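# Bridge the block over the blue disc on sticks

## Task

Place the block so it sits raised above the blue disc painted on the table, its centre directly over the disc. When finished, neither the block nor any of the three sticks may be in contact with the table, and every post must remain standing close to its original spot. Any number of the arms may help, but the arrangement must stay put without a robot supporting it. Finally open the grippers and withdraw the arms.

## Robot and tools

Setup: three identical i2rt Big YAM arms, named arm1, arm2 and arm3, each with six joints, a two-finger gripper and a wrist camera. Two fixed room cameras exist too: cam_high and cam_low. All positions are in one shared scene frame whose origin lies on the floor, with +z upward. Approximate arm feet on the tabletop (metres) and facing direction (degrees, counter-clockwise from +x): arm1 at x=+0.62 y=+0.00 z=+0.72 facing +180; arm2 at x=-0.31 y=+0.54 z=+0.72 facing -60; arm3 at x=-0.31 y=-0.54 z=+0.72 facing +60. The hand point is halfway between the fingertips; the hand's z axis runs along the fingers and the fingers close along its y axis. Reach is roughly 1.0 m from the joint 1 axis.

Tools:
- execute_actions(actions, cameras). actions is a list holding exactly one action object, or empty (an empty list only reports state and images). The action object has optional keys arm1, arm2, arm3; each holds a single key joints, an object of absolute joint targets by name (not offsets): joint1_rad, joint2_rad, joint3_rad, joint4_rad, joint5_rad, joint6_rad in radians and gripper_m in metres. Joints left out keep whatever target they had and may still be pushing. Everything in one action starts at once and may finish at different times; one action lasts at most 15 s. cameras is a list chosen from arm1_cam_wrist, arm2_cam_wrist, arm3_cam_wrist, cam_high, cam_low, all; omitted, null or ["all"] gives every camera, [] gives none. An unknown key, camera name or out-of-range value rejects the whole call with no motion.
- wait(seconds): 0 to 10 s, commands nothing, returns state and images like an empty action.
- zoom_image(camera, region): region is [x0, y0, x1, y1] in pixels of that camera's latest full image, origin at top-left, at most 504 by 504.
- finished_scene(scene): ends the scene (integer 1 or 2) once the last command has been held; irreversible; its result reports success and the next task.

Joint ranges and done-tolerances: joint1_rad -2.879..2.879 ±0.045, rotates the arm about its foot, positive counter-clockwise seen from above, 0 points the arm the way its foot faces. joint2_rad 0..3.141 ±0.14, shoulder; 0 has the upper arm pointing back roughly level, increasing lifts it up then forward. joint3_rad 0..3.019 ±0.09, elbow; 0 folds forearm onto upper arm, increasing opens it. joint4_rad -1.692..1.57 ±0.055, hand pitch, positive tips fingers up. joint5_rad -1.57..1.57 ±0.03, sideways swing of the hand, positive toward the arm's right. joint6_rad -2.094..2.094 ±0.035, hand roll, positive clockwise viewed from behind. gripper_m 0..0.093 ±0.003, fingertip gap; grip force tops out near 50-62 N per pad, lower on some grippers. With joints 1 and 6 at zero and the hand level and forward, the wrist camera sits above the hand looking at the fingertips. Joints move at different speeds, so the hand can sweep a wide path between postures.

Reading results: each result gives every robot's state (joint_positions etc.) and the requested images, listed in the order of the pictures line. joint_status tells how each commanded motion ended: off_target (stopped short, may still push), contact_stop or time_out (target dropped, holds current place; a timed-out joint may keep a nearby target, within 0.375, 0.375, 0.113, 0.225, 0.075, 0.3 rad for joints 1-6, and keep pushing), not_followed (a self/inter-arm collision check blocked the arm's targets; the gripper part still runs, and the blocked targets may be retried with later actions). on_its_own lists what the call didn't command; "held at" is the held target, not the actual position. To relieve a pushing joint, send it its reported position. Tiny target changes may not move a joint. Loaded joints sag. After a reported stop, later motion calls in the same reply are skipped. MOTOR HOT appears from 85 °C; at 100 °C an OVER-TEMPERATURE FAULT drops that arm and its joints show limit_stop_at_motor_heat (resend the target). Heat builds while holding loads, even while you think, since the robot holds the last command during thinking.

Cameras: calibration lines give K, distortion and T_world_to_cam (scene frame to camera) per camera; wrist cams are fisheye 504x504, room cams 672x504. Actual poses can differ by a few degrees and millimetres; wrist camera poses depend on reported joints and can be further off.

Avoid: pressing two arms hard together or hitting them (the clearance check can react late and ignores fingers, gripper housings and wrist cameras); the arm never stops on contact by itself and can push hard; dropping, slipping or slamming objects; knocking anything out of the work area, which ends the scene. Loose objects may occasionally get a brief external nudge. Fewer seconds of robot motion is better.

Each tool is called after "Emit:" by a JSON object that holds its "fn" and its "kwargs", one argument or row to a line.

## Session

Emit:
{"fn": "execute_actions", "kwargs": {
  "actions": []
}}

Emit:
{"fn": "zoom_image", "kwargs": {
  "camera": "cam_high",
  "region": [190, 140, 510, 420]
}}

Scene clock: 0.00 s.
Motor temperatures (°C, as the motors report them): arm1=[18 19 17 19 19 17] | arm2=[21 18 19 18 21 18] | arm3=[17 20 20 18 20 19]
arm1.joint_positions: joint1_rad=-0.166 joint2_rad=+0.443 joint3_rad=+1.390 joint4_rad=-1.159 joint5_rad=+0.219 joint6_rad=-0.229 gripper_m=+0.094
arm1.joint_status: not commanded
arm1.hand: x=+0.4655 y=+0.0598 z=+1.3975 quat_wxyz=(-0.214, +0.771, -0.046, -0.598) (m; scene frame)
arm2.joint_positions: joint1_rad=+0.364 joint2_rad=+0.540 joint3_rad=+1.352 joint4_rad=-1.461 joint5_rad=+0.148 joint6_rad=+0.330 gripper_m=+0.094
arm2.joint_status: not commanded
arm2.hand: x=-0.1762 y=+0.3909 z=+1.2623 quat_wxyz=(-0.417, -0.471, -0.763, +0.148) (m; scene frame)
arm3.joint_positions: joint1_rad=-0.293 joint2_rad=+0.528 joint3_rad=+1.457 joint4_rad=-1.207 joint5_rad=-0.243 joint6_rad=-0.155 gripper_m=+0.094
arm3.joint_status: not commanded
arm3.hand: x=-0.1963 y=-0.3710 z=+1.4038 quat_wxyz=(-0.533, +0.423, -0.678, -0.279) (m; scene frame)
pictures: arm1_cam_wrist, arm2_cam_wrist, arm3_cam_wrist, cam_high, cam_low
camera_calibration (this result's frames):
arm1_cam_wrist: T_world_to_cam=[[0.321676, 0.902712, 0.28572, -0.602598], [0.776339, -0.0787014, -0.625383, 0.520078], [-0.542054, 0.422987, -0.726126, 1.36015], [0, 0, 0, 1]] pos_world=[0.527362, 0.00957581, 1.48507]
arm2_cam_wrist: T_world_to_cam=[[-0.840386, -0.514083, -0.171671, 0.265545], [-0.459114, 0.843561, -0.278602, -0.0520306], [0.28804, -0.155316, -0.944939, 1.43052], [0, 0, 0, 1]] pos_world=[-0.212773, 0.402586, 1.38284]
arm3_cam_wrist: T_world_to_cam=[[0.869146, -0.489073, 0.0734378, -0.11184], [-0.341936, -0.701546, -0.62523, 0.561796], [0.357304, 0.518305, -0.776977, 1.47382], [0, 0, 0, 1]] pos_world=[-0.237298, -0.424461, 1.50459]
Images, in order (width x height): arm1_cam_wrist 504x504, arm2_cam_wrist 504x504, arm3_cam_wrist 504x504, cam_high 672x504, cam_low 672x504.

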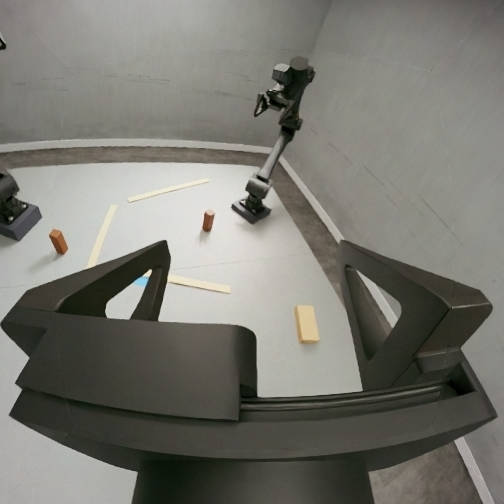

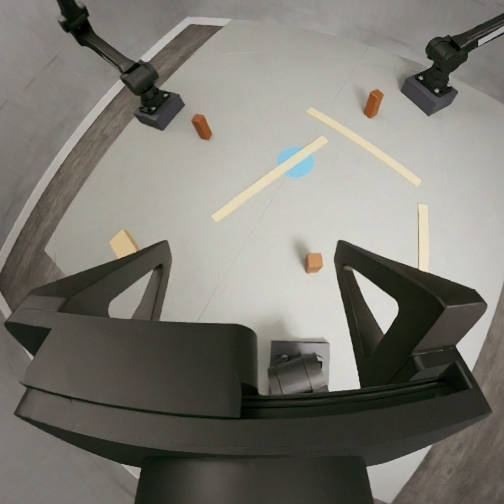

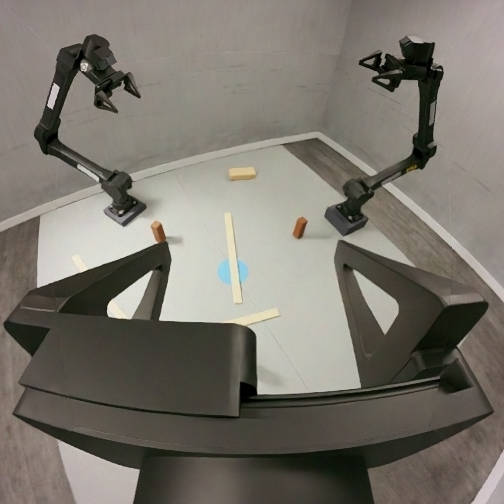

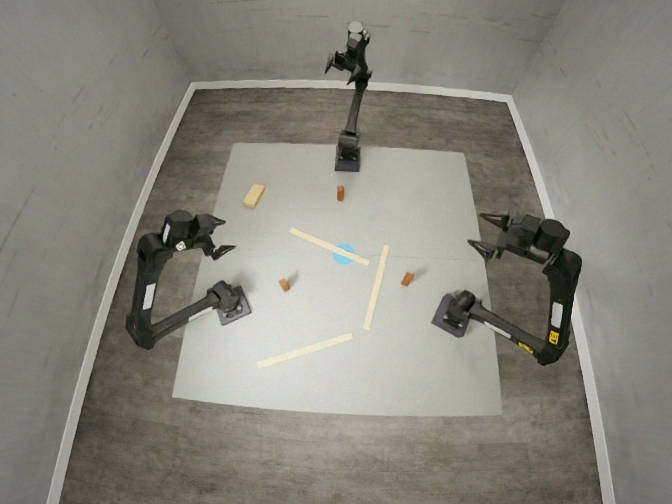

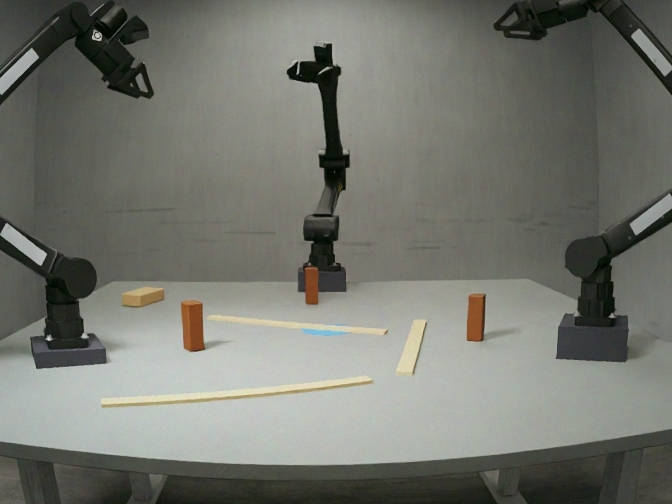

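Region (190, 140, 510, 420) of cam_high's 672x504 image, scaled by 1.575, with more detail than that image has; it fills the top 441 rows of this view, and the rest is white.

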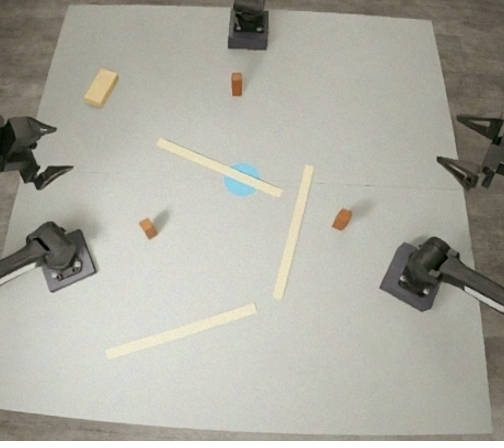

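Emit:
{"fn": "execute_actions", "kwargs": {
  "actions": [
    {"arm1":{"joints":{"joint1_rad":-0.295,"joint2_rad":1.98,"joint3_rad":1.46,"joint4_rad":-0.95,"joint5_rad":0,"joint6_rad":-1.52}},"arm2":{"joints":{"joint1_rad":-1.128,"joint2_rad":1.5,"joint3_rad":0.81,"joint4_rad":-0.8,"joint5_rad":0,"joint6_rad":-0.99}},"arm3":{"joints":{"joint1_rad":0.346,"joint2_rad":1.62,"joint3_rad":0.86,"joint4_rad":-0.72,"joint5_rad":0,"joint6_rad":1.65}}}
  ]
}}

Scene clock: 3.23 s.
Motor temperatures (°C, as the motors report them): arm1=[18 19 18 19 19 17] | arm2=[21 18 19 18 21 18] | arm3=[17 21 21 18 20 19]
arm1.joint_positions: joint1_rad=-0.286 joint2_rad=+1.980 joint3_rad=+1.448 joint4_rad=-0.962 joint5_rad=+0.004 joint6_rad=-1.504 gripper_m=+0.094
arm1.joint_status: all done
arm1.hand: x=+0.0634 y=+0.1718 z=+0.8000 quat_wxyz=(-0.038, +0.823, +0.567, -0.022) (m; scene frame)
arm2.joint_positions: joint1_rad=-1.130 joint2_rad=+1.496 joint3_rad=+0.815 joint4_rad=-0.811 joint5_rad=+0.001 joint6_rad=-0.982 gripper_m=+0.094
arm2.joint_status: all done
arm2.hand: x=-0.5318 y=+0.2321 z=+0.7799 quat_wxyz=(+0.008, -0.571, -0.820, +0.040) (m; scene frame)
arm3.joint_positions: joint1_rad=+0.353 joint2_rad=+1.620 joint3_rad=+0.830 joint4_rad=-0.738 joint5_rad=-0.003 joint6_rad=+1.635 gripper_m=+0.094
arm3.joint_status: all done
arm3.hand: x=-0.2560 y=-0.1535 z=+0.7719 quat_wxyz=(+0.007, -0.102, -0.995, -0.018) (m; scene frame)
pictures: arm1_cam_wrist, arm2_cam_wrist, arm3_cam_wrist, cam_high, cam_low
camera_calibration (this result's frames):
arm1_cam_wrist: T_world_to_cam=[[-0.935589, 0.342695, 0.0850461, -0.0672522], [0.32003, 0.721263, 0.614297, -0.632846], [0.149176, 0.601947, -0.784479, 0.633039], [0, 0, 0, 1]] pos_world=[0.0451754, 0.0984403, 0.89108]
arm2_cam_wrist: T_world_to_cam=[[-0.937046, -0.342132, 0.0699285, -0.477487], [-0.24896, 0.794942, 0.55325, -0.741407], [-0.244874, 0.501012, -0.830075, 0.527104], [0, 0, 0, 1]] pos_world=[-0.502935, 0.161927, 0.881109]
arm3_cam_wrist: T_world_to_cam=[[-0.204219, -0.978442, -0.0307515, -0.176628], [-0.794863, 0.147403, 0.588614, -0.623737], [-0.571391, 0.144649, -0.807829, 0.620182], [0, 0, 0, 1]] pos_world=[-0.177489, -0.170588, 0.86271]
Images, in order (width x height): arm1_cam_wrist 504x504, arm2_cam_wrist 504x504, arm3_cam_wrist 504x504, cam_high 672x504, cam_low 672x504.

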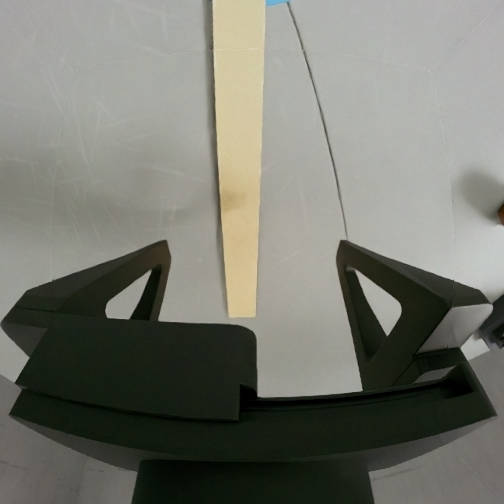

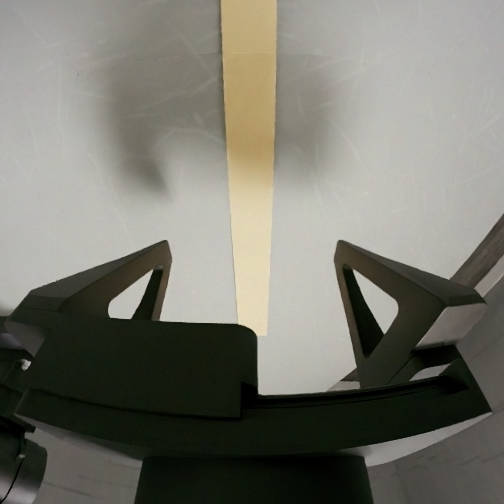

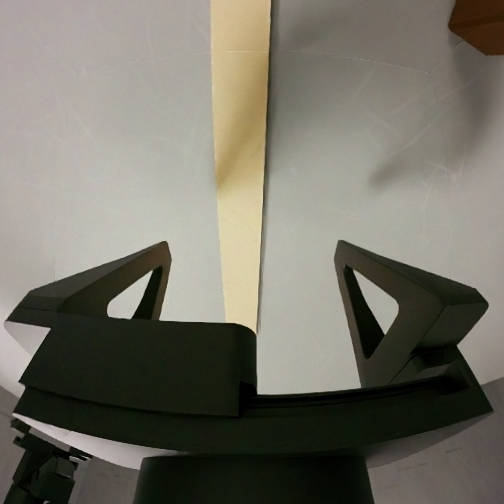

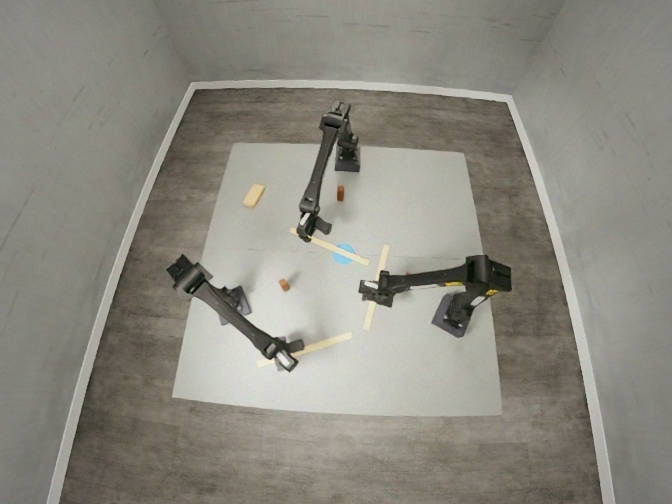

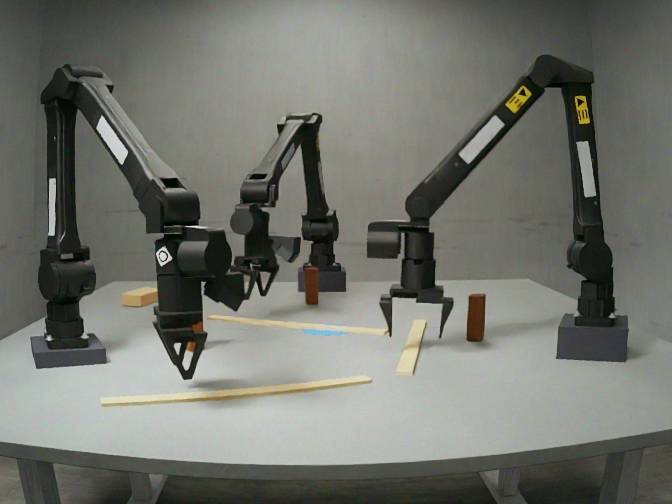

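Emit:
{"fn": "execute_actions", "kwargs": {
  "actions": [
    {"arm1":{"joints":{"joint2_rad":2.1,"joint4_rad":-0.905}},"arm2":{"joints":{"joint2_rad":1.63,"joint4_rad":-0.75}},"arm3":{"joints":{"joint2_rad":1.72,"joint4_rad":-0.66}}}
  ],
  "cameras": []
}}

Emit:
{"fn": "execute_actions", "kwargs": {
  "actions": [
    {"arm1":{"joints":{"gripper_m":0.01}},"arm2":{"joints":{"gripper_m":0.01}},"arm3":{"joints":{"gripper_m":0.01}}}
  ],
  "cameras": ["cam_high"]
}}

Emit:
{"fn": "zoom_image", "kwargs": {
  "camera": "cam_high",
  "region": [190, 140, 510, 420]
}}

Scene clock: 4.63 s.
Motor temperatures (°C, as the motors report them): arm1=[18 19 18 19 19 17] | arm2=[21 18 19 18 21 18] | arm3=[17 21 21 18 20 19]
arm1.joint_positions: joint1_rad=-0.286 joint2_rad=+2.093 joint3_rad=+1.450 joint4_rad=-0.916 joint5_rad=+0.004 joint6_rad=-1.505 gripper_m=+0.094
arm1.joint_status: all done
arm1.hand: x=+0.0675 y=+0.1710 z=+0.7381 quat_wxyz=(-0.012, +0.823, +0.568, -0.002) (m; scene frame)
arm2.joint_positions: joint1_rad=-1.129 joint2_rad=+1.625 joint3_rad=+0.815 joint4_rad=-0.758 joint5_rad=+0.001 joint6_rad=-0.983 gripper_m=+0.094
arm2.joint_status: all done
arm2.hand: x=-0.5303 y=+0.2349 z=+0.7344 quat_wxyz=(+0.008, -0.571, -0.821, +0.001) (m; scene frame)
arm3.joint_positions: joint1_rad=+0.353 joint2_rad=+1.721 joint3_rad=+0.832 joint4_rad=-0.675 joint5_rad=-0.002 joint6_rad=+1.636 gripper_m=+0.094
arm3.joint_status: all done
arm3.hand: x=-0.2563 y=-0.1528 z=+0.7363 quat_wxyz=(+0.008, -0.103, -0.995, -0.001) (m; scene frame)
pictures: none
No camera images: the call's "cameras" was empty. Leave "cameras" out to get every camera's image.

Scene clock: 5.33 s.
Motor temperatures (°C, as the motors report them): arm1=[18 19 18 19 19 17] | arm2=[21 18 19 18 21 18] | arm3=[17 21 21 18 20 19]
arm1.joint_positions: joint1_rad=-0.286 joint2_rad=+2.093 joint3_rad=+1.450 joint4_rad=-0.916 joint5_rad=+0.004 joint6_rad=-1.505 gripper_m=+0.027
arm1.joint_status: gripper_m off_target (ended at +0.027, target +0.010)
arm1.hand: x=+0.0675 y=+0.1710 z=+0.7381 quat_wxyz=(-0.012, +0.823, +0.568, -0.002) (m; scene frame)
arm2.joint_positions: joint1_rad=-1.129 joint2_rad=+1.625 joint3_rad=+0.815 joint4_rad=-0.758 joint5_rad=+0.001 joint6_rad=-0.983 gripper_m=+0.027
arm2.joint_status: gripper_m off_target (ended at +0.027, target +0.010)
arm2.hand: x=-0.5304 y=+0.2348 z=+0.7344 quat_wxyz=(+0.008, -0.571, -0.821, +0.001) (m; scene frame)
arm3.joint_positions: joint1_rad=+0.353 joint2_rad=+1.721 joint3_rad=+0.832 joint4_rad=-0.674 joint5_rad=-0.002 joint6_rad=+1.637 gripper_m=+0.027
arm3.joint_status: gripper_m off_target (ended at +0.027, target +0.010)
arm3.hand: x=-0.2563 y=-0.1527 z=+0.7363 quat_wxyz=(+0.008, -0.103, -0.995, -0.001) (m; scene frame)
pictures: cam_high
Images, in order (width x height): cam_high 672x504.

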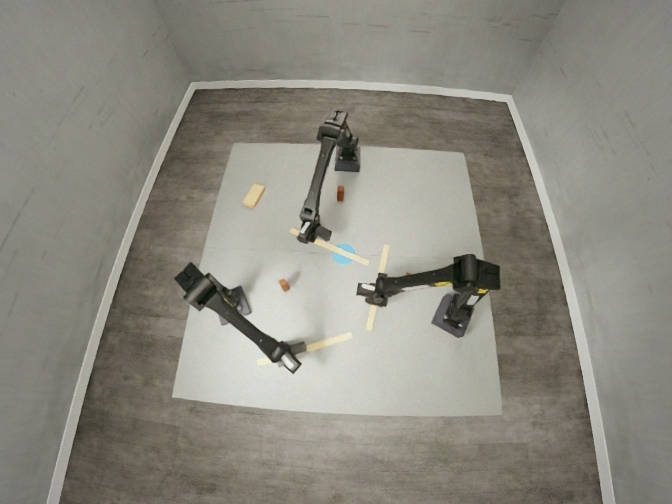

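Region (190, 140, 510, 420) of cam_high's 672x504 image, scaled by 1.575, with more detail than that image has; it fills the top 441 rows of this view, and the rest is white.

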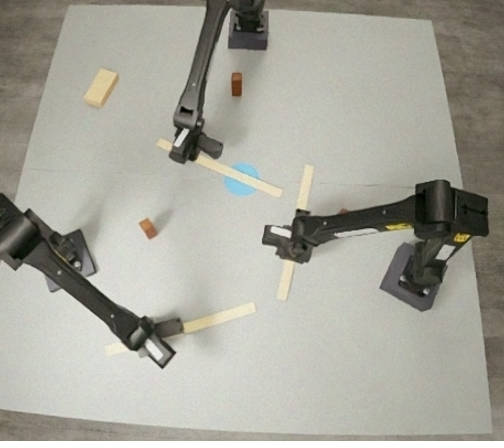

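Emit:
{"fn": "execute_actions", "kwargs": {
  "actions": [
    {"arm1":{"joints":{"joint2_rad":1.75,"joint4_rad":-1.2}},"arm2":{"joints":{"joint2_rad":1.375,"joint3_rad":1.075,"joint4_rad":-1.06}},"arm3":{"joints":{"joint2_rad":1.39,"joint3_rad":1.0,"joint4_rad":-0.99}}}
  ],
  "cameras": []
}}

Emit:
{"fn": "execute_actions", "kwargs": {
  "actions": [
    {"arm1":{"joints":{"joint1_rad":-0.2,"joint2_rad":1.4,"joint3_rad":0.975,"joint4_rad":-0.96,"joint6_rad":-0.035}},"arm2":{"joints":{"joint6_rad":-0.085}}}
  ],
  "cameras": []
}}

Emit:
{"fn": "execute_actions", "kwargs": {
  "actions": [
    {"arm3":{"joints":{"joint1_rad":-0.24,"joint6_rad":-0.08}},"arm2":{"joints":{"joint1_rad":-0.6}}}
  ],
  "cameras": []
}}

Emit:
{"fn": "execute_actions", "kwargs": {
  "actions": [
    {"arm2":{"joints":{"joint1_rad":-0.2}}}
  ],
  "cameras": ["cam_high","cam_low"]
}}

Scene clock: 7.40 s.
Motor temperatures (°C, as the motors report them): arm1=[18 20 18 19 19 17] | arm2=[21 18 20 18 21 18] | arm3=[17 21 22 18 20 19]
arm1.joint_positions: joint1_rad=-0.286 joint2_rad=+1.741 joint3_rad=+1.449 joint4_rad=-1.186 joint5_rad=+0.004 joint6_rad=-1.506 gripper_m=+0.027
arm1.joint_status: all done
arm1.hand: x=+0.1036 y=+0.1581 z=+0.9251 quat_wxyz=(-0.044, +0.822, +0.567, -0.027) (m; scene frame)
arm2.joint_positions: joint1_rad=-1.129 joint2_rad=+1.373 joint3_rad=+1.058 joint4_rad=-1.049 joint5_rad=+0.001 joint6_rad=-0.984 gripper_m=+0.027
arm2.joint_status: all done
arm2.hand: x=-0.5597 y=+0.1900 z=+0.9085 quat_wxyz=(+0.010, -0.567, -0.817, +0.104) (m; scene frame)
arm3.joint_positions: joint1_rad=+0.353 joint2_rad=+1.390 joint3_rad=+0.971 joint4_rad=-0.974 joint5_rad=-0.002 joint6_rad=+1.638 gripper_m=+0.027
arm3.joint_status: all done
arm3.hand: x=-0.2506 y=-0.1275 z=+0.9013 quat_wxyz=(+0.005, -0.104, -0.991, -0.085) (m; scene frame)
pictures: none
No camera images: the call's "cameras" was empty. Leave "cameras" out to get every camera's image.

Scene clock: 9.53 s.
Motor temperatures (°C, as the motors report them): arm1=[18 20 19 19 19 17] | arm2=[21 18 20 18 21 18] | arm3=[17 21 22 18 20 19]
arm1.joint_positions: joint1_rad=-0.192 joint2_rad=+1.396 joint3_rad=+0.970 joint4_rad=-0.980 joint5_rad=+0.002 joint6_rad=-0.051 gripper_m=+0.027
arm1.joint_status: all done
arm1.hand: x=+0.2185 y=+0.0826 z=+0.9008 quat_wxyz=(-0.017, +0.993, -0.076, -0.085) (m; scene frame)
arm2.joint_positions: joint1_rad=-1.129 joint2_rad=+1.373 joint3_rad=+1.058 joint4_rad=-1.049 joint5_rad=+0.001 joint6_rad=-0.093 gripper_m=+0.027
arm2.joint_status: all done
arm2.hand: x=-0.5597 y=+0.1900 z=+0.9085 quat_wxyz=(-0.036, -0.864, -0.493, +0.098) (m; scene frame)
arm3.joint_positions: joint1_rad=+0.353 joint2_rad=+1.390 joint3_rad=+0.971 joint4_rad=-0.974 joint5_rad=-0.002 joint6_rad=+1.638 gripper_m=+0.027
arm3.joint_status: not commanded
arm3.hand: x=-0.2506 y=-0.1275 z=+0.9013 quat_wxyz=(+0.005, -0.104, -0.991, -0.085) (m; scene frame)
pictures: none
No camera images: the call's "cameras" was empty. Leave "cameras" out to get every camera's image.

Scene clock: 11.77 s.
Motor temperatures (°C, as the motors report them): arm1=[18 20 19 19 19 17] | arm2=[21 18 21 18 21 18] | arm3=[17 21 23 18 20 19]
arm1.joint_positions: joint1_rad=-0.192 joint2_rad=+1.396 joint3_rad=+0.970 joint4_rad=-0.980 joint5_rad=+0.002 joint6_rad=-0.051 gripper_m=+0.027
arm1.joint_status: not commanded
arm1.hand: x=+0.2185 y=+0.0826 z=+0.9008 quat_wxyz=(-0.017, +0.993, -0.076, -0.085) (m; scene frame)
arm2.joint_positions: joint1_rad=-0.594 joint2_rad=+1.373 joint3_rad=+1.058 joint4_rad=-1.049 joint5_rad=-0.001 joint6_rad=-0.090 gripper_m=+0.027
arm2.joint_status: all done
arm2.hand: x=-0.3477 y=+0.1099 z=+0.9052 quat_wxyz=(-0.059, -0.704, -0.703, +0.081) (m; scene frame)
arm3.joint_positions: joint1_rad=-0.244 joint2_rad=+1.390 joint3_rad=+0.971 joint4_rad=-0.974 joint5_rad=-0.001 joint6_rad=-0.065 gripper_m=+0.027
arm3.joint_status: all done
arm3.hand: x=-0.0306 y=-0.2308 z=+0.8988 quat_wxyz=(-0.074, +0.433, -0.898, -0.035) (m; scene frame)
pictures: none
No camera images: the call's "cameras" was empty. Leave "cameras" out to get every camera's image.

Scene clock: 12.87 s.
Motor temperatures (°C, as the motors report them): arm1=[18 20 19 19 19 17] | arm2=[21 18 21 18 21 18] | arm3=[17 21 23 18 20 19]
arm1.joint_positions: joint1_rad=-0.192 joint2_rad=+1.396 joint3_rad=+0.970 joint4_rad=-0.980 joint5_rad=+0.002 joint6_rad=-0.051 gripper_m=+0.027
arm1.joint_status: not commanded
arm1.hand: x=+0.2185 y=+0.0826 z=+0.9008 quat_wxyz=(-0.017, +0.993, -0.076, -0.085) (m; scene frame)
arm2.joint_positions: joint1_rad=-0.191 joint2_rad=+1.373 joint3_rad=+1.058 joint4_rad=-1.049 joint5_rad=-0.001 joint6_rad=-0.090 gripper_m=+0.027
arm2.joint_status: all done
arm2.hand: x=-0.1778 y=+0.1284 z=+0.9032 quat_wxyz=(-0.073, -0.549, -0.830, +0.064) (m; scene frame)
arm3.joint_positions: joint1_rad=-0.244 joint2_rad=+1.390 joint3_rad=+0.971 joint4_rad=-0.974 joint5_rad=-0.001 joint6_rad=-0.066 gripper_m=+0.027
arm3.joint_status: not commanded
arm3.hand: x=-0.0306 y=-0.2308 z=+0.8988 quat_wxyz=(-0.075, +0.433, -0.898, -0.035) (m; scene frame)
pictures: cam_high, cam_low
Images, in order (width x height): cam_high 672x504, cam_low 672x504.

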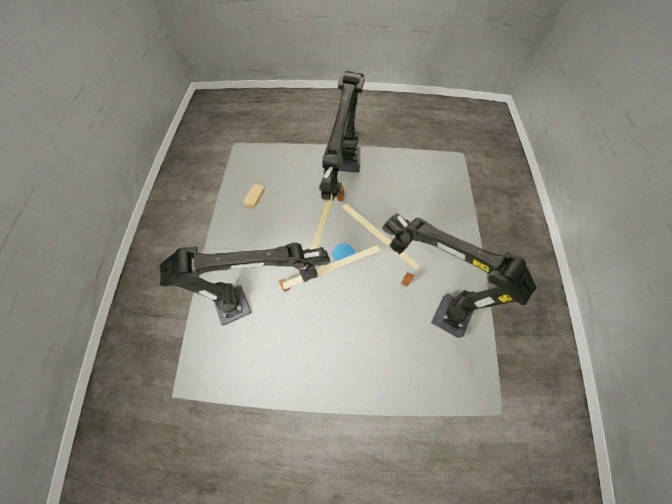

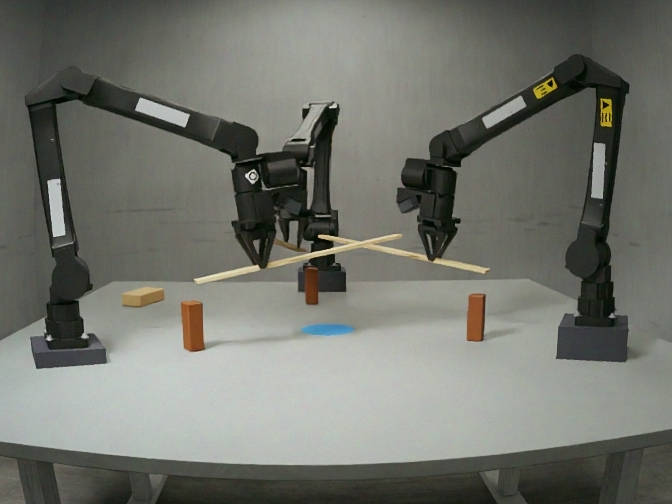

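Emit:
{"fn": "execute_actions", "kwargs": {
  "actions": [
    {"arm1":{"joints":{"joint1_rad":-0.07}},"arm2":{"joints":{"joint1_rad":-0.08}},"arm3":{"joints":{"joint1_rad":-0.11}}}
  ],
  "cameras": ["cam_low"]
}}

Emit:
{"fn": "execute_actions", "kwargs": {
  "actions": [
    {"arm1":{"joints":{"joint2_rad":1.485,"joint3_rad":0.937,"joint4_rad":-0.95}},"arm2":{"joints":{"joint2_rad":1.45,"joint3_rad":1.01}},"arm3":{"joints":{"joint2_rad":1.47,"joint3_rad":0.955,"joint4_rad":-0.95}}}
  ],
  "cameras": ["cam_low","cam_high"]
}}

Emit:
{"fn": "zoom_image", "kwargs": {
  "camera": "cam_low",
  "region": [160, 220, 520, 360]
}}

Emit:
{"fn": "zoom_image", "kwargs": {
  "camera": "cam_high",
  "region": [260, 170, 430, 310]
}}

Scene clock: 14.53 s.
Motor temperatures (°C, as the motors report them): arm1=[18 20 19 19 19 17] | arm2=[21 18 21 18 21 18] | arm3=[17 21 23 18 20 19]
arm1.joint_positions: joint1_rad=-0.065 joint2_rad=+1.396 joint3_rad=+0.970 joint4_rad=-0.980 joint5_rad=+0.001 joint6_rad=-0.049 gripper_m=+0.027
arm1.joint_status: all done
arm1.hand: x=+0.2111 y=+0.0308 z=+0.9003 quat_wxyz=(-0.012, +0.996, -0.013, -0.086) (m; scene frame)
arm2.joint_positions: joint1_rad=-0.071 joint2_rad=+1.373 joint3_rad=+1.058 joint4_rad=-1.049 joint5_rad=+0.000 joint6_rad=-0.090 gripper_m=+0.027
arm2.joint_status: all done
arm2.hand: x=-0.1302 y=+0.1469 z=+0.9028 quat_wxyz=(-0.077, -0.499, -0.861, +0.059) (m; scene frame)
arm3.joint_positions: joint1_rad=-0.102 joint2_rad=+1.390 joint3_rad=+0.971 joint4_rad=-0.974 joint5_rad=-0.001 joint6_rad=-0.068 gripper_m=+0.027
arm3.joint_status: all done
arm3.hand: x=-0.0768 y=-0.1945 z=+0.8992 quat_wxyz=(-0.072, +0.496, -0.864, -0.041) (m; scene frame)
pictures: cam_low
Images, in order (width x height): cam_low 672x504.

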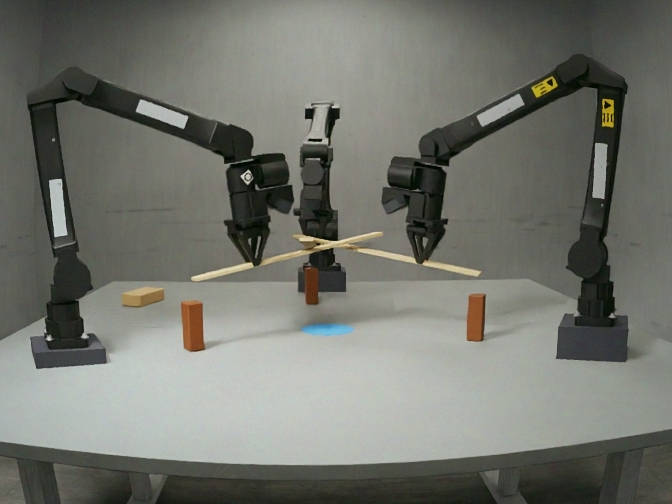

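Scene clock: 15.37 s.
Motor temperatures (°C, as the motors report them): arm1=[18 20 19 19 19 17] | arm2=[21 18 21 18 21 18] | arm3=[17 21 23 18 20 19]
arm1.joint_positions: joint1_rad=-0.065 joint2_rad=+1.490 joint3_rad=+0.936 joint4_rad=-0.965 joint5_rad=+0.001 joint6_rad=-0.047 gripper_m=+0.027
arm1.joint_status: all done
arm1.hand: x=+0.2254 y=+0.0302 z=+0.8522 quat_wxyz=(-0.008, +0.999, -0.015, -0.029) (m; scene frame)
arm2.joint_positions: joint1_rad=-0.072 joint2_rad=+1.459 joint3_rad=+1.013 joint4_rad=-1.050 joint5_rad=+0.000 joint6_rad=-0.087 gripper_m=+0.027
arm2.joint_status: all done
arm2.hand: x=-0.1383 y=+0.1633 z=+0.8513 quat_wxyz=(-0.023, -0.503, -0.864, +0.021) (m; scene frame)
arm3.joint_positions: joint1_rad=-0.103 joint2_rad=+1.482 joint3_rad=+0.945 joint4_rad=-0.964 joint5_rad=-0.001 joint6_rad=-0.068 gripper_m=+0.027
arm3.joint_status: all done
arm3.hand: x=-0.0838 y=-0.2046 z=+0.8546 quat_wxyz=(-0.024, +0.498, -0.867, -0.017) (m; scene frame)
pictures: cam_high, cam_low
Images, in order (width x height): cam_high 672x504, cam_low 672x504.

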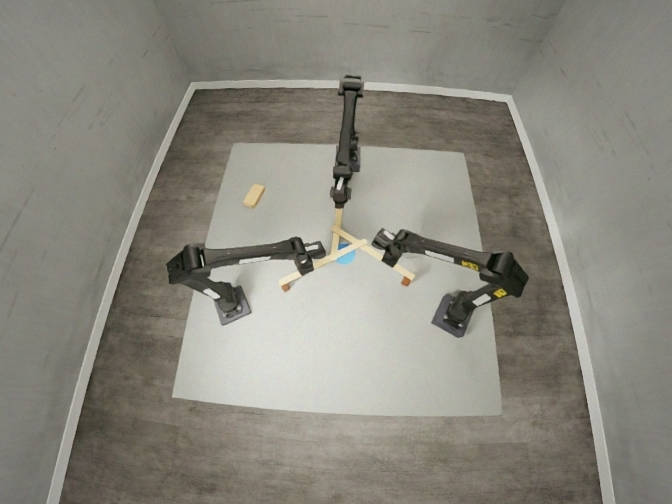

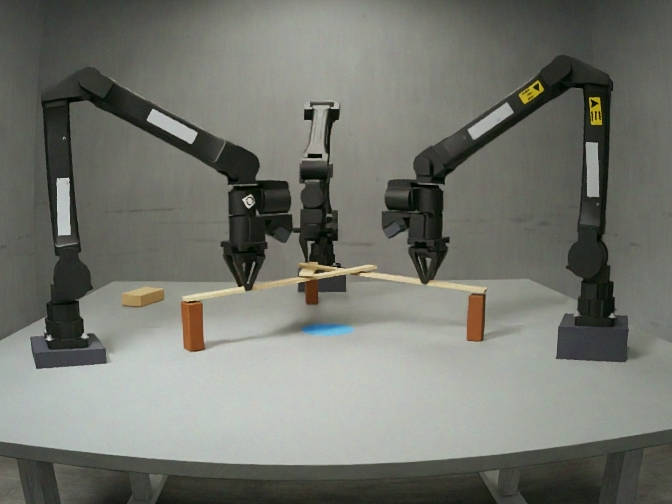

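Region (160, 220, 520, 360) of cam_low's 672x504 image, scaled by 1.400, with more detail than that image has.

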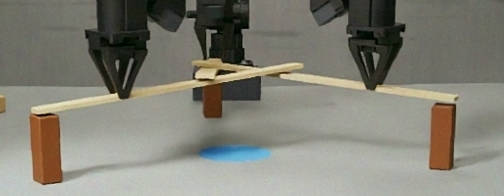

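Region (260, 170, 430, 310) of cam_high's 672x504 image, scaled by 2.965, with more detail than that image has; it fills the top 415 rows of this view, and the rest is white.

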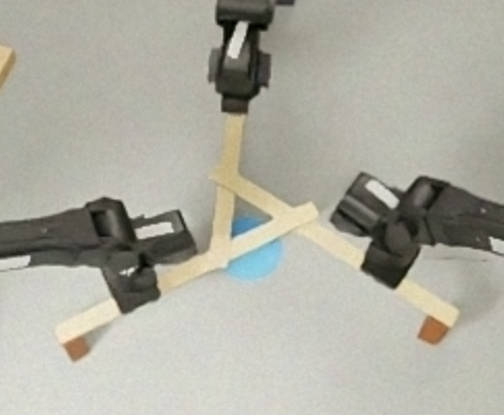

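Emit:
{"fn": "execute_actions", "kwargs": {
  "actions": [
    {"arm1":{"joints":{"joint2_rad":1.52,"joint4_rad":-0.89}},"arm2":{"joints":{"joint2_rad":1.485,"joint4_rad":-1.0,"joint1_rad":-0.095}},"arm3":{"joints":{"joint2_rad":1.515,"joint4_rad":-0.92}}}
  ],
  "cameras": ["cam_low","cam_high"]
}}

Emit:
{"fn": "zoom_image", "kwargs": {
  "camera": "cam_low",
  "region": [160, 220, 520, 360]
}}

Emit:
{"fn": "zoom_image", "kwargs": {
  "camera": "cam_high",
  "region": [260, 170, 430, 310]
}}

Scene clock: 16.50 s.
Motor temperatures (°C, as the motors report them): arm1=[18 20 19 19 19 17] | arm2=[21 18 22 18 21 18] | arm3=[17 21 23 18 20 19]
arm1.joint_positions: joint1_rad=-0.065 joint2_rad=+1.515 joint3_rad=+0.935 joint4_rad=-0.914 joint5_rad=+0.001 joint6_rad=-0.046 gripper_m=+0.027
arm1.joint_status: all done
arm1.hand: x=+0.2151 y=+0.0311 z=+0.8431 quat_wxyz=(-0.009, +0.999, -0.015, -0.042) (m; scene frame)
arm2.joint_positions: joint1_rad=-0.088 joint2_rad=+1.474 joint3_rad=+1.013 joint4_rad=-1.018 joint5_rad=+0.000 joint6_rad=-0.087 gripper_m=+0.027
arm2.joint_status: all done
arm2.hand: x=-0.1415 y=+0.1540 z=+0.8458 quat_wxyz=(-0.030, -0.509, -0.860, +0.026) (m; scene frame)
arm3.joint_positions: joint1_rad=-0.103 joint2_rad=+1.505 joint3_rad=+0.945 joint4_rad=-0.939 joint5_rad=-0.001 joint6_rad=-0.069 gripper_m=+0.027
arm3.joint_status: all done
arm3.hand: x=-0.0810 y=-0.2008 z=+0.8464 quat_wxyz=(-0.025, +0.498, -0.867, -0.017) (m; scene frame)
pictures: cam_high, cam_low
Images, in order (width x height): cam_high 672x504, cam_low 672x504.

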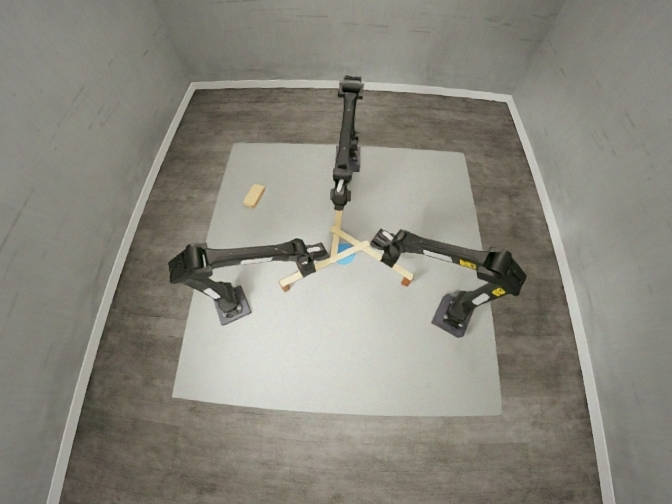

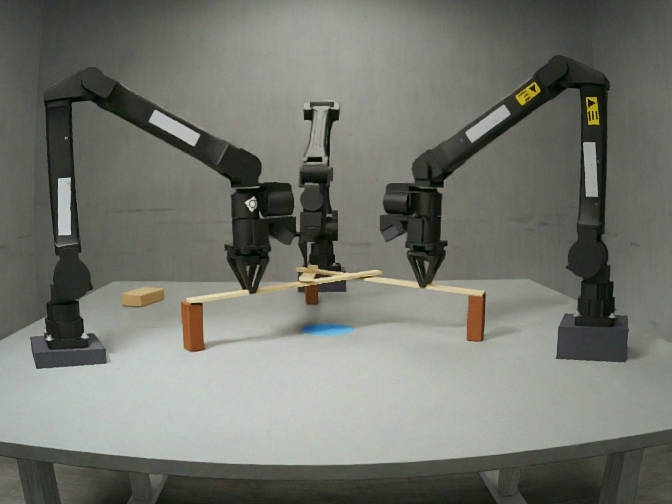

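Region (160, 220, 520, 360) of cam_low's 672x504 image, scaled by 1.400, with more detail than that image has.

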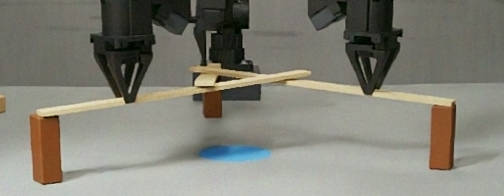

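Region (260, 170, 430, 310) of cam_high's 672x504 image, scaled by 2.965, with more detail than that image has; it fills the top 415 rows of this view, and the rest is white.

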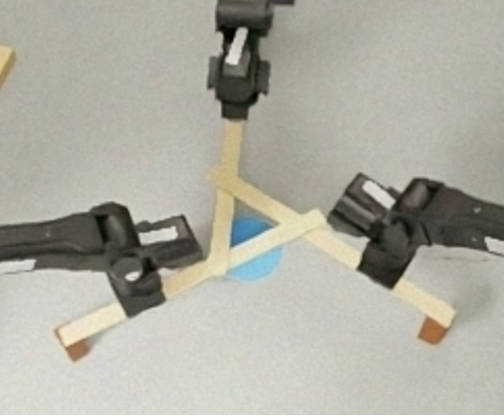

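Emit:
{"fn": "execute_actions", "kwargs": {
  "actions": [
    {"arm1":{"joints":{"gripper_m":0.05}},"arm2":{"joints":{"gripper_m":0.05}},"arm3":{"joints":{"gripper_m":0.05}}}
  ],
  "cameras": []
}}

Emit:
{"fn": "execute_actions", "kwargs": {
  "actions": [
    {"arm1":{"joints":{"joint2_rad":1.25,"gripper_m":0.093}},"arm2":{"joints":{"joint2_rad":0.6}},"arm3":{"joints":{"joint2_rad":0.6}}}
  ],
  "cameras": ["arm2_cam_wrist","arm3_cam_wrist"]
}}

Emit:
{"fn": "execute_actions", "kwargs": {
  "actions": [
    {"arm1":{"joints":{"joint1_rad":-1.04,"joint2_rad":1.7,"joint3_rad":1.63,"joint4_rad":-1.12,"joint6_rad":-0.56}}}
  ],
  "cameras": []
}}

Emit:
{"fn": "execute_actions", "kwargs": {
  "actions": [
    {"arm1":{"joints":{"joint2_rad":2.02}}}
  ],
  "cameras": ["arm1_cam_wrist","cam_low"]
}}

Scene clock: 17.80 s.
Motor temperatures (°C, as the motors report them): arm1=[18 20 19 19 19 17] | arm2=[21 18 22 18 21 18] | arm3=[17 21 24 18 20 19]
arm1.joint_positions: joint1_rad=-0.065 joint2_rad=+1.515 joint3_rad=+0.935 joint4_rad=-0.907 joint5_rad=+0.001 joint6_rad=-0.046 gripper_m=+0.050
arm1.joint_status: all done
arm1.hand: x=+0.2134 y=+0.0312 z=+0.8433 quat_wxyz=(-0.009, +0.999, -0.015, -0.045) (m; scene frame)
arm2.joint_positions: joint1_rad=-0.088 joint2_rad=+1.474 joint3_rad=+1.013 joint4_rad=-1.014 joint5_rad=+0.000 joint6_rad=-0.087 gripper_m=+0.050
arm2.joint_status: all done
arm2.hand: x=-0.1410 y=+0.1530 z=+0.8459 quat_wxyz=(-0.031, -0.509, -0.860, +0.028) (m; scene frame)
arm3.joint_positions: joint1_rad=-0.103 joint2_rad=+1.506 joint3_rad=+0.945 joint4_rad=-0.939 joint5_rad=-0.001 joint6_rad=-0.069 gripper_m=+0.050
arm3.joint_status: all done
arm3.hand: x=-0.0810 y=-0.2008 z=+0.8460 quat_wxyz=(-0.025, +0.498, -0.867, -0.017) (m; scene frame)
pictures: none
No camera images: the call's "cameras" was empty. Leave "cameras" out to get every camera's image.

Scene clock: 19.30 s.
Motor temperatures (°C, as the motors report them): arm1=[18 20 20 19 19 17] | arm2=[21 18 22 18 21 18] | arm3=[17 21 24 18 20 19]
arm1.joint_positions: joint1_rad=-0.065 joint2_rad=+1.239 joint3_rad=+0.935 joint4_rad=-0.907 joint5_rad=+0.001 joint6_rad=-0.046 gripper_m=+0.093
arm1.joint_status: all done
arm1.hand: x=+0.2090 y=+0.0303 z=+0.9514 quat_wxyz=(-0.017, +0.983, -0.014, -0.182) (m; scene frame)
arm2.joint_positions: joint1_rad=-0.088 joint2_rad=+0.594 joint3_rad=+1.013 joint4_rad=-1.012 joint5_rad=+0.000 joint6_rad=-0.087 gripper_m=+0.050
arm2.joint_status: all done
arm2.hand: x=-0.1850 y=+0.2599 z=+1.1647 quat_wxyz=(-0.375, -0.450, -0.763, +0.274) (m; scene frame)
arm3.joint_positions: joint1_rad=-0.103 joint2_rad=+0.593 joint3_rad=+0.942 joint4_rad=-0.938 joint5_rad=-0.001 joint6_rad=-0.069 gripper_m=+0.050
arm3.joint_status: all done
arm3.hand: x=-0.1307 y=-0.2792 z=+1.1748 quat_wxyz=(-0.417, +0.439, -0.768, -0.208) (m; scene frame)
pictures: arm2_cam_wrist, arm3_cam_wrist
camera_calibration (this result's frames):
arm2_cam_wrist: T_world_to_cam=[[-0.890938, -0.44784, 0.0752913, -0.140129], [-0.44554, 0.829913, -0.335766, 0.099877], [0.0878839, -0.332692, -0.938932, 1.32254], [0, 0, 0, 1]] pos_world=[-0.196577, 0.294353, 1.28586]
arm3_cam_wrist: T_world_to_cam=[[0.846551, -0.530084, 0.0485961, -0.0923534], [-0.482966, -0.80326, -0.348594, 0.133569], [0.223819, 0.271632, -0.936013, 1.32538], [0, 0, 0, 1]] pos_world=[-0.153953, -0.301679, 1.29162]
Images, in order (width x height): arm2_cam_wrist 504x504, arm3_cam_wrist 504x504.

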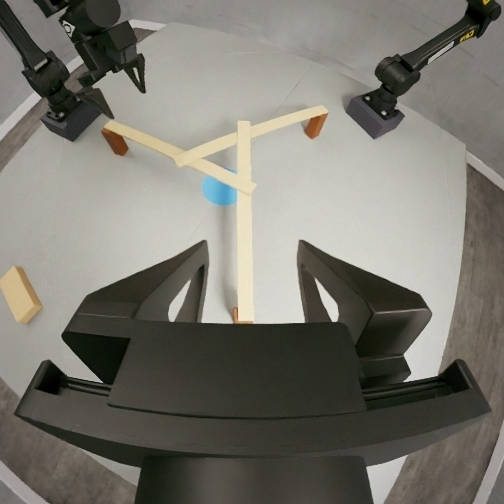

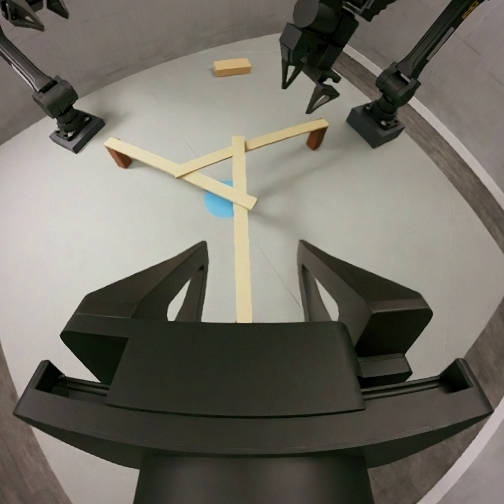

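Scene clock: 20.97 s.
Motor temperatures (°C, as the motors report them): arm1=[18 20 20 19 19 17] | arm2=[21 18 22 18 21 18] | arm3=[17 21 24 18 20 19]
arm1.joint_positions: joint1_rad=-1.051 joint2_rad=+1.707 joint3_rad=+1.581 joint4_rad=-1.105 joint5_rad=+0.000 joint6_rad=-0.544 gripper_m=+0.093
arm1.joint_status: all done
arm1.hand: x=+0.3295 y=+0.5231 z=+1.0069 quat_wxyz=(-0.126, +0.951, -0.253, -0.122) (m; scene frame)
arm2.joint_positions: joint1_rad=-0.088 joint2_rad=+0.594 joint3_rad=+1.013 joint4_rad=-1.012 joint5_rad=+0.000 joint6_rad=-0.087 gripper_m=+0.050
arm2.joint_status: not commanded
arm2.hand: x=-0.1850 y=+0.2599 z=+1.1647 quat_wxyz=(-0.375, -0.450, -0.763, +0.274) (m; scene frame)
arm3.joint_positions: joint1_rad=-0.103 joint2_rad=+0.593 joint3_rad=+0.942 joint4_rad=-0.938 joint5_rad=-0.001 joint6_rad=-0.069 gripper_m=+0.050
arm3.joint_status: not commanded
arm3.hand: x=-0.1307 y=-0.2792 z=+1.1748 quat_wxyz=(-0.417, +0.439, -0.768, -0.208) (m; scene frame)
pictures: none
No camera images: the call's "cameras" was empty. Leave "cameras" out to get every camera's image.

Scene clock: 22.17 s.
Motor temperatures (°C, as the motors report them): arm1=[18 20 21 19 19 17] | arm2=[21 18 22 18 21 18] | arm3=[17 21 24 18 20 19]
arm1.joint_positions: joint1_rad=-1.051 joint2_rad=+2.049 joint3_rad=+1.596 joint4_rad=-1.108 joint5_rad=+0.000 joint6_rad=-0.544 gripper_m=+0.093
arm1.joint_status: all done
arm1.hand: x=+0.3279 y=+0.5259 z=+0.8127 quat_wxyz=(-0.008, +0.967, -0.256, -0.008) (m; scene frame)
arm2.joint_positions: joint1_rad=-0.088 joint2_rad=+0.594 joint3_rad=+1.013 joint4_rad=-1.012 joint5_rad=+0.000 joint6_rad=-0.087 gripper_m=+0.050
arm2.joint_status: not commanded
arm2.hand: x=-0.1850 y=+0.2599 z=+1.1647 quat_wxyz=(-0.375, -0.450, -0.763, +0.274) (m; scene frame)
arm3.joint_positions: joint1_rad=-0.103 joint2_rad=+0.593 joint3_rad=+0.942 joint4_rad=-0.938 joint5_rad=-0.001 joint6_rad=-0.069 gripper_m=+0.050
arm3.joint_status: not commanded
arm3.hand: x=-0.1307 y=-0.2792 z=+1.1748 quat_wxyz=(-0.417, +0.439, -0.768, -0.208) (m; scene frame)
pictures: arm1_cam_wrist, cam_low
camera_calibration (this result's frames):
arm1_cam_wrist: T_world_to_cam=[[0.484623, 0.874669, 0.0097231, -0.626413], [0.700834, -0.394911, 0.594034, -0.502062], [0.523423, -0.281069, -0.804381, 0.748265], [0, 0, 0, 1]] pos_world=[0.263778, 0.559948, 0.906223]
Images, in order (width x height): arm1_cam_wrist 504x504, cam_low 672x504.

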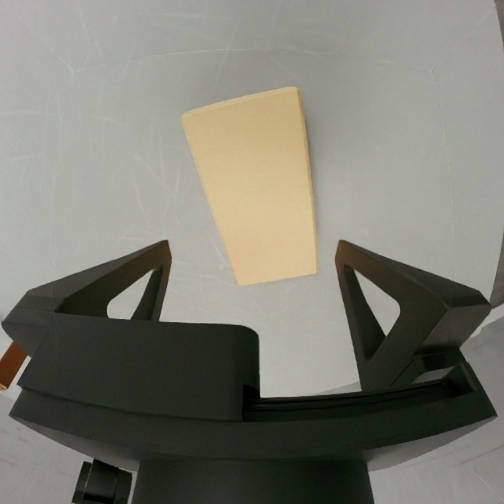

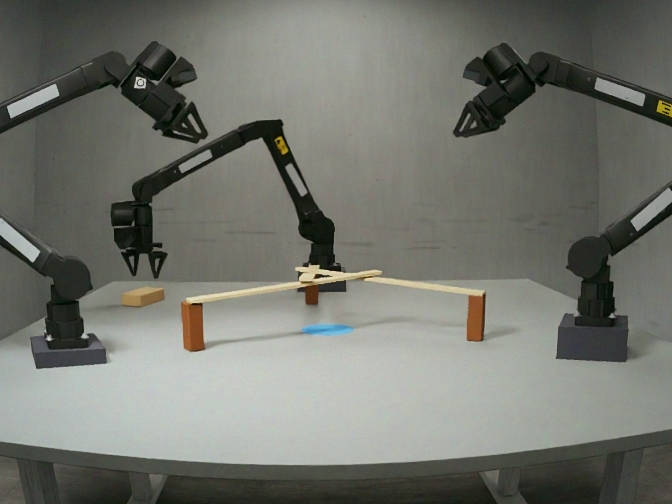

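Emit:
{"fn": "execute_actions", "kwargs": {
  "actions": [
    {"arm1":{"joints":{"joint6_rad":-0.775,"joint4_rad":-1.0}}}
  ],
  "cameras": []
}}

Emit:
{"fn": "execute_actions", "kwargs": {
  "actions": [
    {"arm1":{"joints":{"joint2_rad":2.115}}}
  ],
  "cameras": ["arm1_cam_wrist"]
}}

Emit:
{"fn": "execute_actions", "kwargs": {
  "actions": [
    {"arm1":{"joints":{"gripper_m":0.04}}}
  ],
  "cameras": ["arm1_cam_wrist","cam_low"]
}}

Scene clock: 23.83 s.
Motor temperatures (°C, as the motors report them): arm1=[18 21 21 19 19 17] | arm2=[21 18 22 18 21 18] | arm3=[17 21 25 18 20 19]
arm1.joint_positions: joint1_rad=-1.051 joint2_rad=+2.049 joint3_rad=+1.596 joint4_rad=-1.018 joint5_rad=+0.000 joint6_rad=-0.759 gripper_m=+0.093
arm1.joint_status: all done
arm1.hand: x=+0.3170 y=+0.5454 z=+0.8142 quat_wxyz=(-0.045, +0.987, -0.151, -0.035) (m; scene frame)
arm2.joint_positions: joint1_rad=-0.088 joint2_rad=+0.594 joint3_rad=+1.013 joint4_rad=-1.012 joint5_rad=+0.000 joint6_rad=-0.087 gripper_m=+0.050
arm2.joint_status: not commanded
arm2.hand: x=-0.1850 y=+0.2599 z=+1.1647 quat_wxyz=(-0.375, -0.450, -0.763, +0.274) (m; scene frame)
arm3.joint_positions: joint1_rad=-0.103 joint2_rad=+0.593 joint3_rad=+0.942 joint4_rad=-0.938 joint5_rad=-0.001 joint6_rad=-0.069 gripper_m=+0.050
arm3.joint_status: not commanded
arm3.hand: x=-0.1307 y=-0.2792 z=+1.1748 quat_wxyz=(-0.417, +0.439, -0.768, -0.208) (m; scene frame)
pictures: none
No camera images: the call's "cameras" was empty. Leave "cameras" out to get every camera's image.

Scene clock: 24.83 s.
Motor temperatures (°C, as the motors report them): arm1=[18 21 21 19 19 17] | arm2=[21 18 22 18 21 18] | arm3=[17 21 25 18 20 19]
arm1.joint_positions: joint1_rad=-1.051 joint2_rad=+2.110 joint3_rad=+1.596 joint4_rad=-1.016 joint5_rad=+0.000 joint6_rad=-0.760 gripper_m=+0.093
arm1.joint_status: all done
arm1.hand: x=+0.3203 y=+0.5394 z=+0.7775 quat_wxyz=(-0.021, +0.988, -0.151, -0.017) (m; scene frame)
arm2.joint_positions: joint1_rad=-0.088 joint2_rad=+0.594 joint3_rad=+1.013 joint4_rad=-1.012 joint5_rad=+0.000 joint6_rad=-0.087 gripper_m=+0.050
arm2.joint_status: not commanded
arm2.hand: x=-0.1850 y=+0.2599 z=+1.1647 quat_wxyz=(-0.375, -0.450, -0.763, +0.274) (m; scene frame)
arm3.joint_positions: joint1_rad=-0.103 joint2_rad=+0.593 joint3_rad=+0.942 joint4_rad=-0.938 joint5_rad=-0.001 joint6_rad=-0.069 gripper_m=+0.050
arm3.joint_status: not commanded
arm3.hand: x=-0.1307 y=-0.2792 z=+1.1748 quat_wxyz=(-0.417, +0.439, -0.768, -0.208) (m; scene frame)
pictures: arm1_cam_wrist
camera_calibration (this result's frames):
arm1_cam_wrist: T_world_to_cam=[[0.287106, 0.957244, 0.0353996, -0.635488], [0.775525, -0.253977, 0.577976, -0.558028], [0.562255, -0.138487, -0.815285, 0.646895], [0, 0, 0, 1]] pos_world=[0.251496, 0.556178, 0.872427]
Images, in order (width x height): arm1_cam_wrist 504x504.

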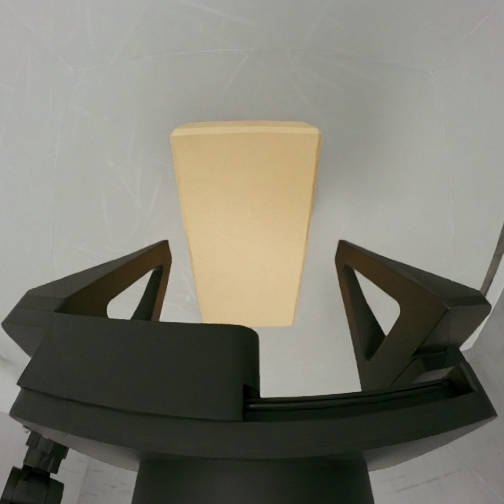

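Scene clock: 25.43 s.
Motor temperatures (°C, as the motors report them): arm1=[18 21 21 19 19 17] | arm2=[21 18 22 18 21 18] | arm3=[17 21 25 18 20 19]
arm1.joint_positions: joint1_rad=-1.051 joint2_rad=+2.110 joint3_rad=+1.596 joint4_rad=-1.016 joint5_rad=+0.000 joint6_rad=-0.760 gripper_m=+0.040
arm1.joint_status: all done
arm1.hand: x=+0.3203 y=+0.5394 z=+0.7775 quat_wxyz=(-0.021, +0.988, -0.151, -0.017) (m; scene frame)
arm2.joint_positions: joint1_rad=-0.088 joint2_rad=+0.594 joint3_rad=+1.013 joint4_rad=-1.012 joint5_rad=+0.000 joint6_rad=-0.087 gripper_m=+0.050
arm2.joint_status: not commanded
arm2.hand: x=-0.1850 y=+0.2599 z=+1.1647 quat_wxyz=(-0.375, -0.450, -0.763, +0.274) (m; scene frame)
arm3.joint_positions: joint1_rad=-0.103 joint2_rad=+0.593 joint3_rad=+0.942 joint4_rad=-0.938 joint5_rad=-0.001 joint6_rad=-0.069 gripper_m=+0.050
arm3.joint_status: not commanded
arm3.hand: x=-0.1307 y=-0.2792 z=+1.1748 quat_wxyz=(-0.417, +0.439, -0.768, -0.208) (m; scene frame)
pictures: arm1_cam_wrist, cam_low
camera_calibration (this result's frames):
arm1_cam_wrist: T_world_to_cam=[[0.286741, 0.957353, 0.0354144, -0.635442], [0.775611, -0.253687, 0.577988, -0.55822], [0.562323, -0.138265, -0.815277, 0.646747], [0, 0, 0, 1]] pos_world=[0.251488, 0.556151, 0.872426]
Images, in order (width x height): arm1_cam_wrist 504x504, cam_low 672x504.

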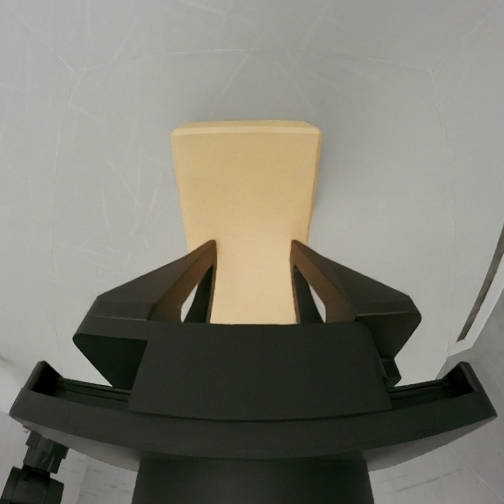

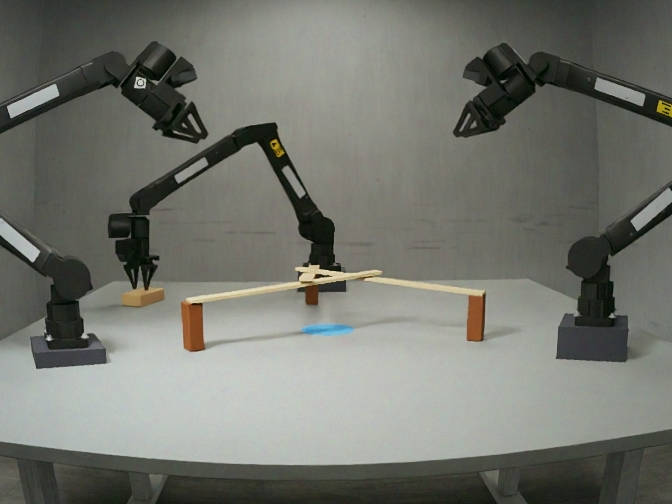

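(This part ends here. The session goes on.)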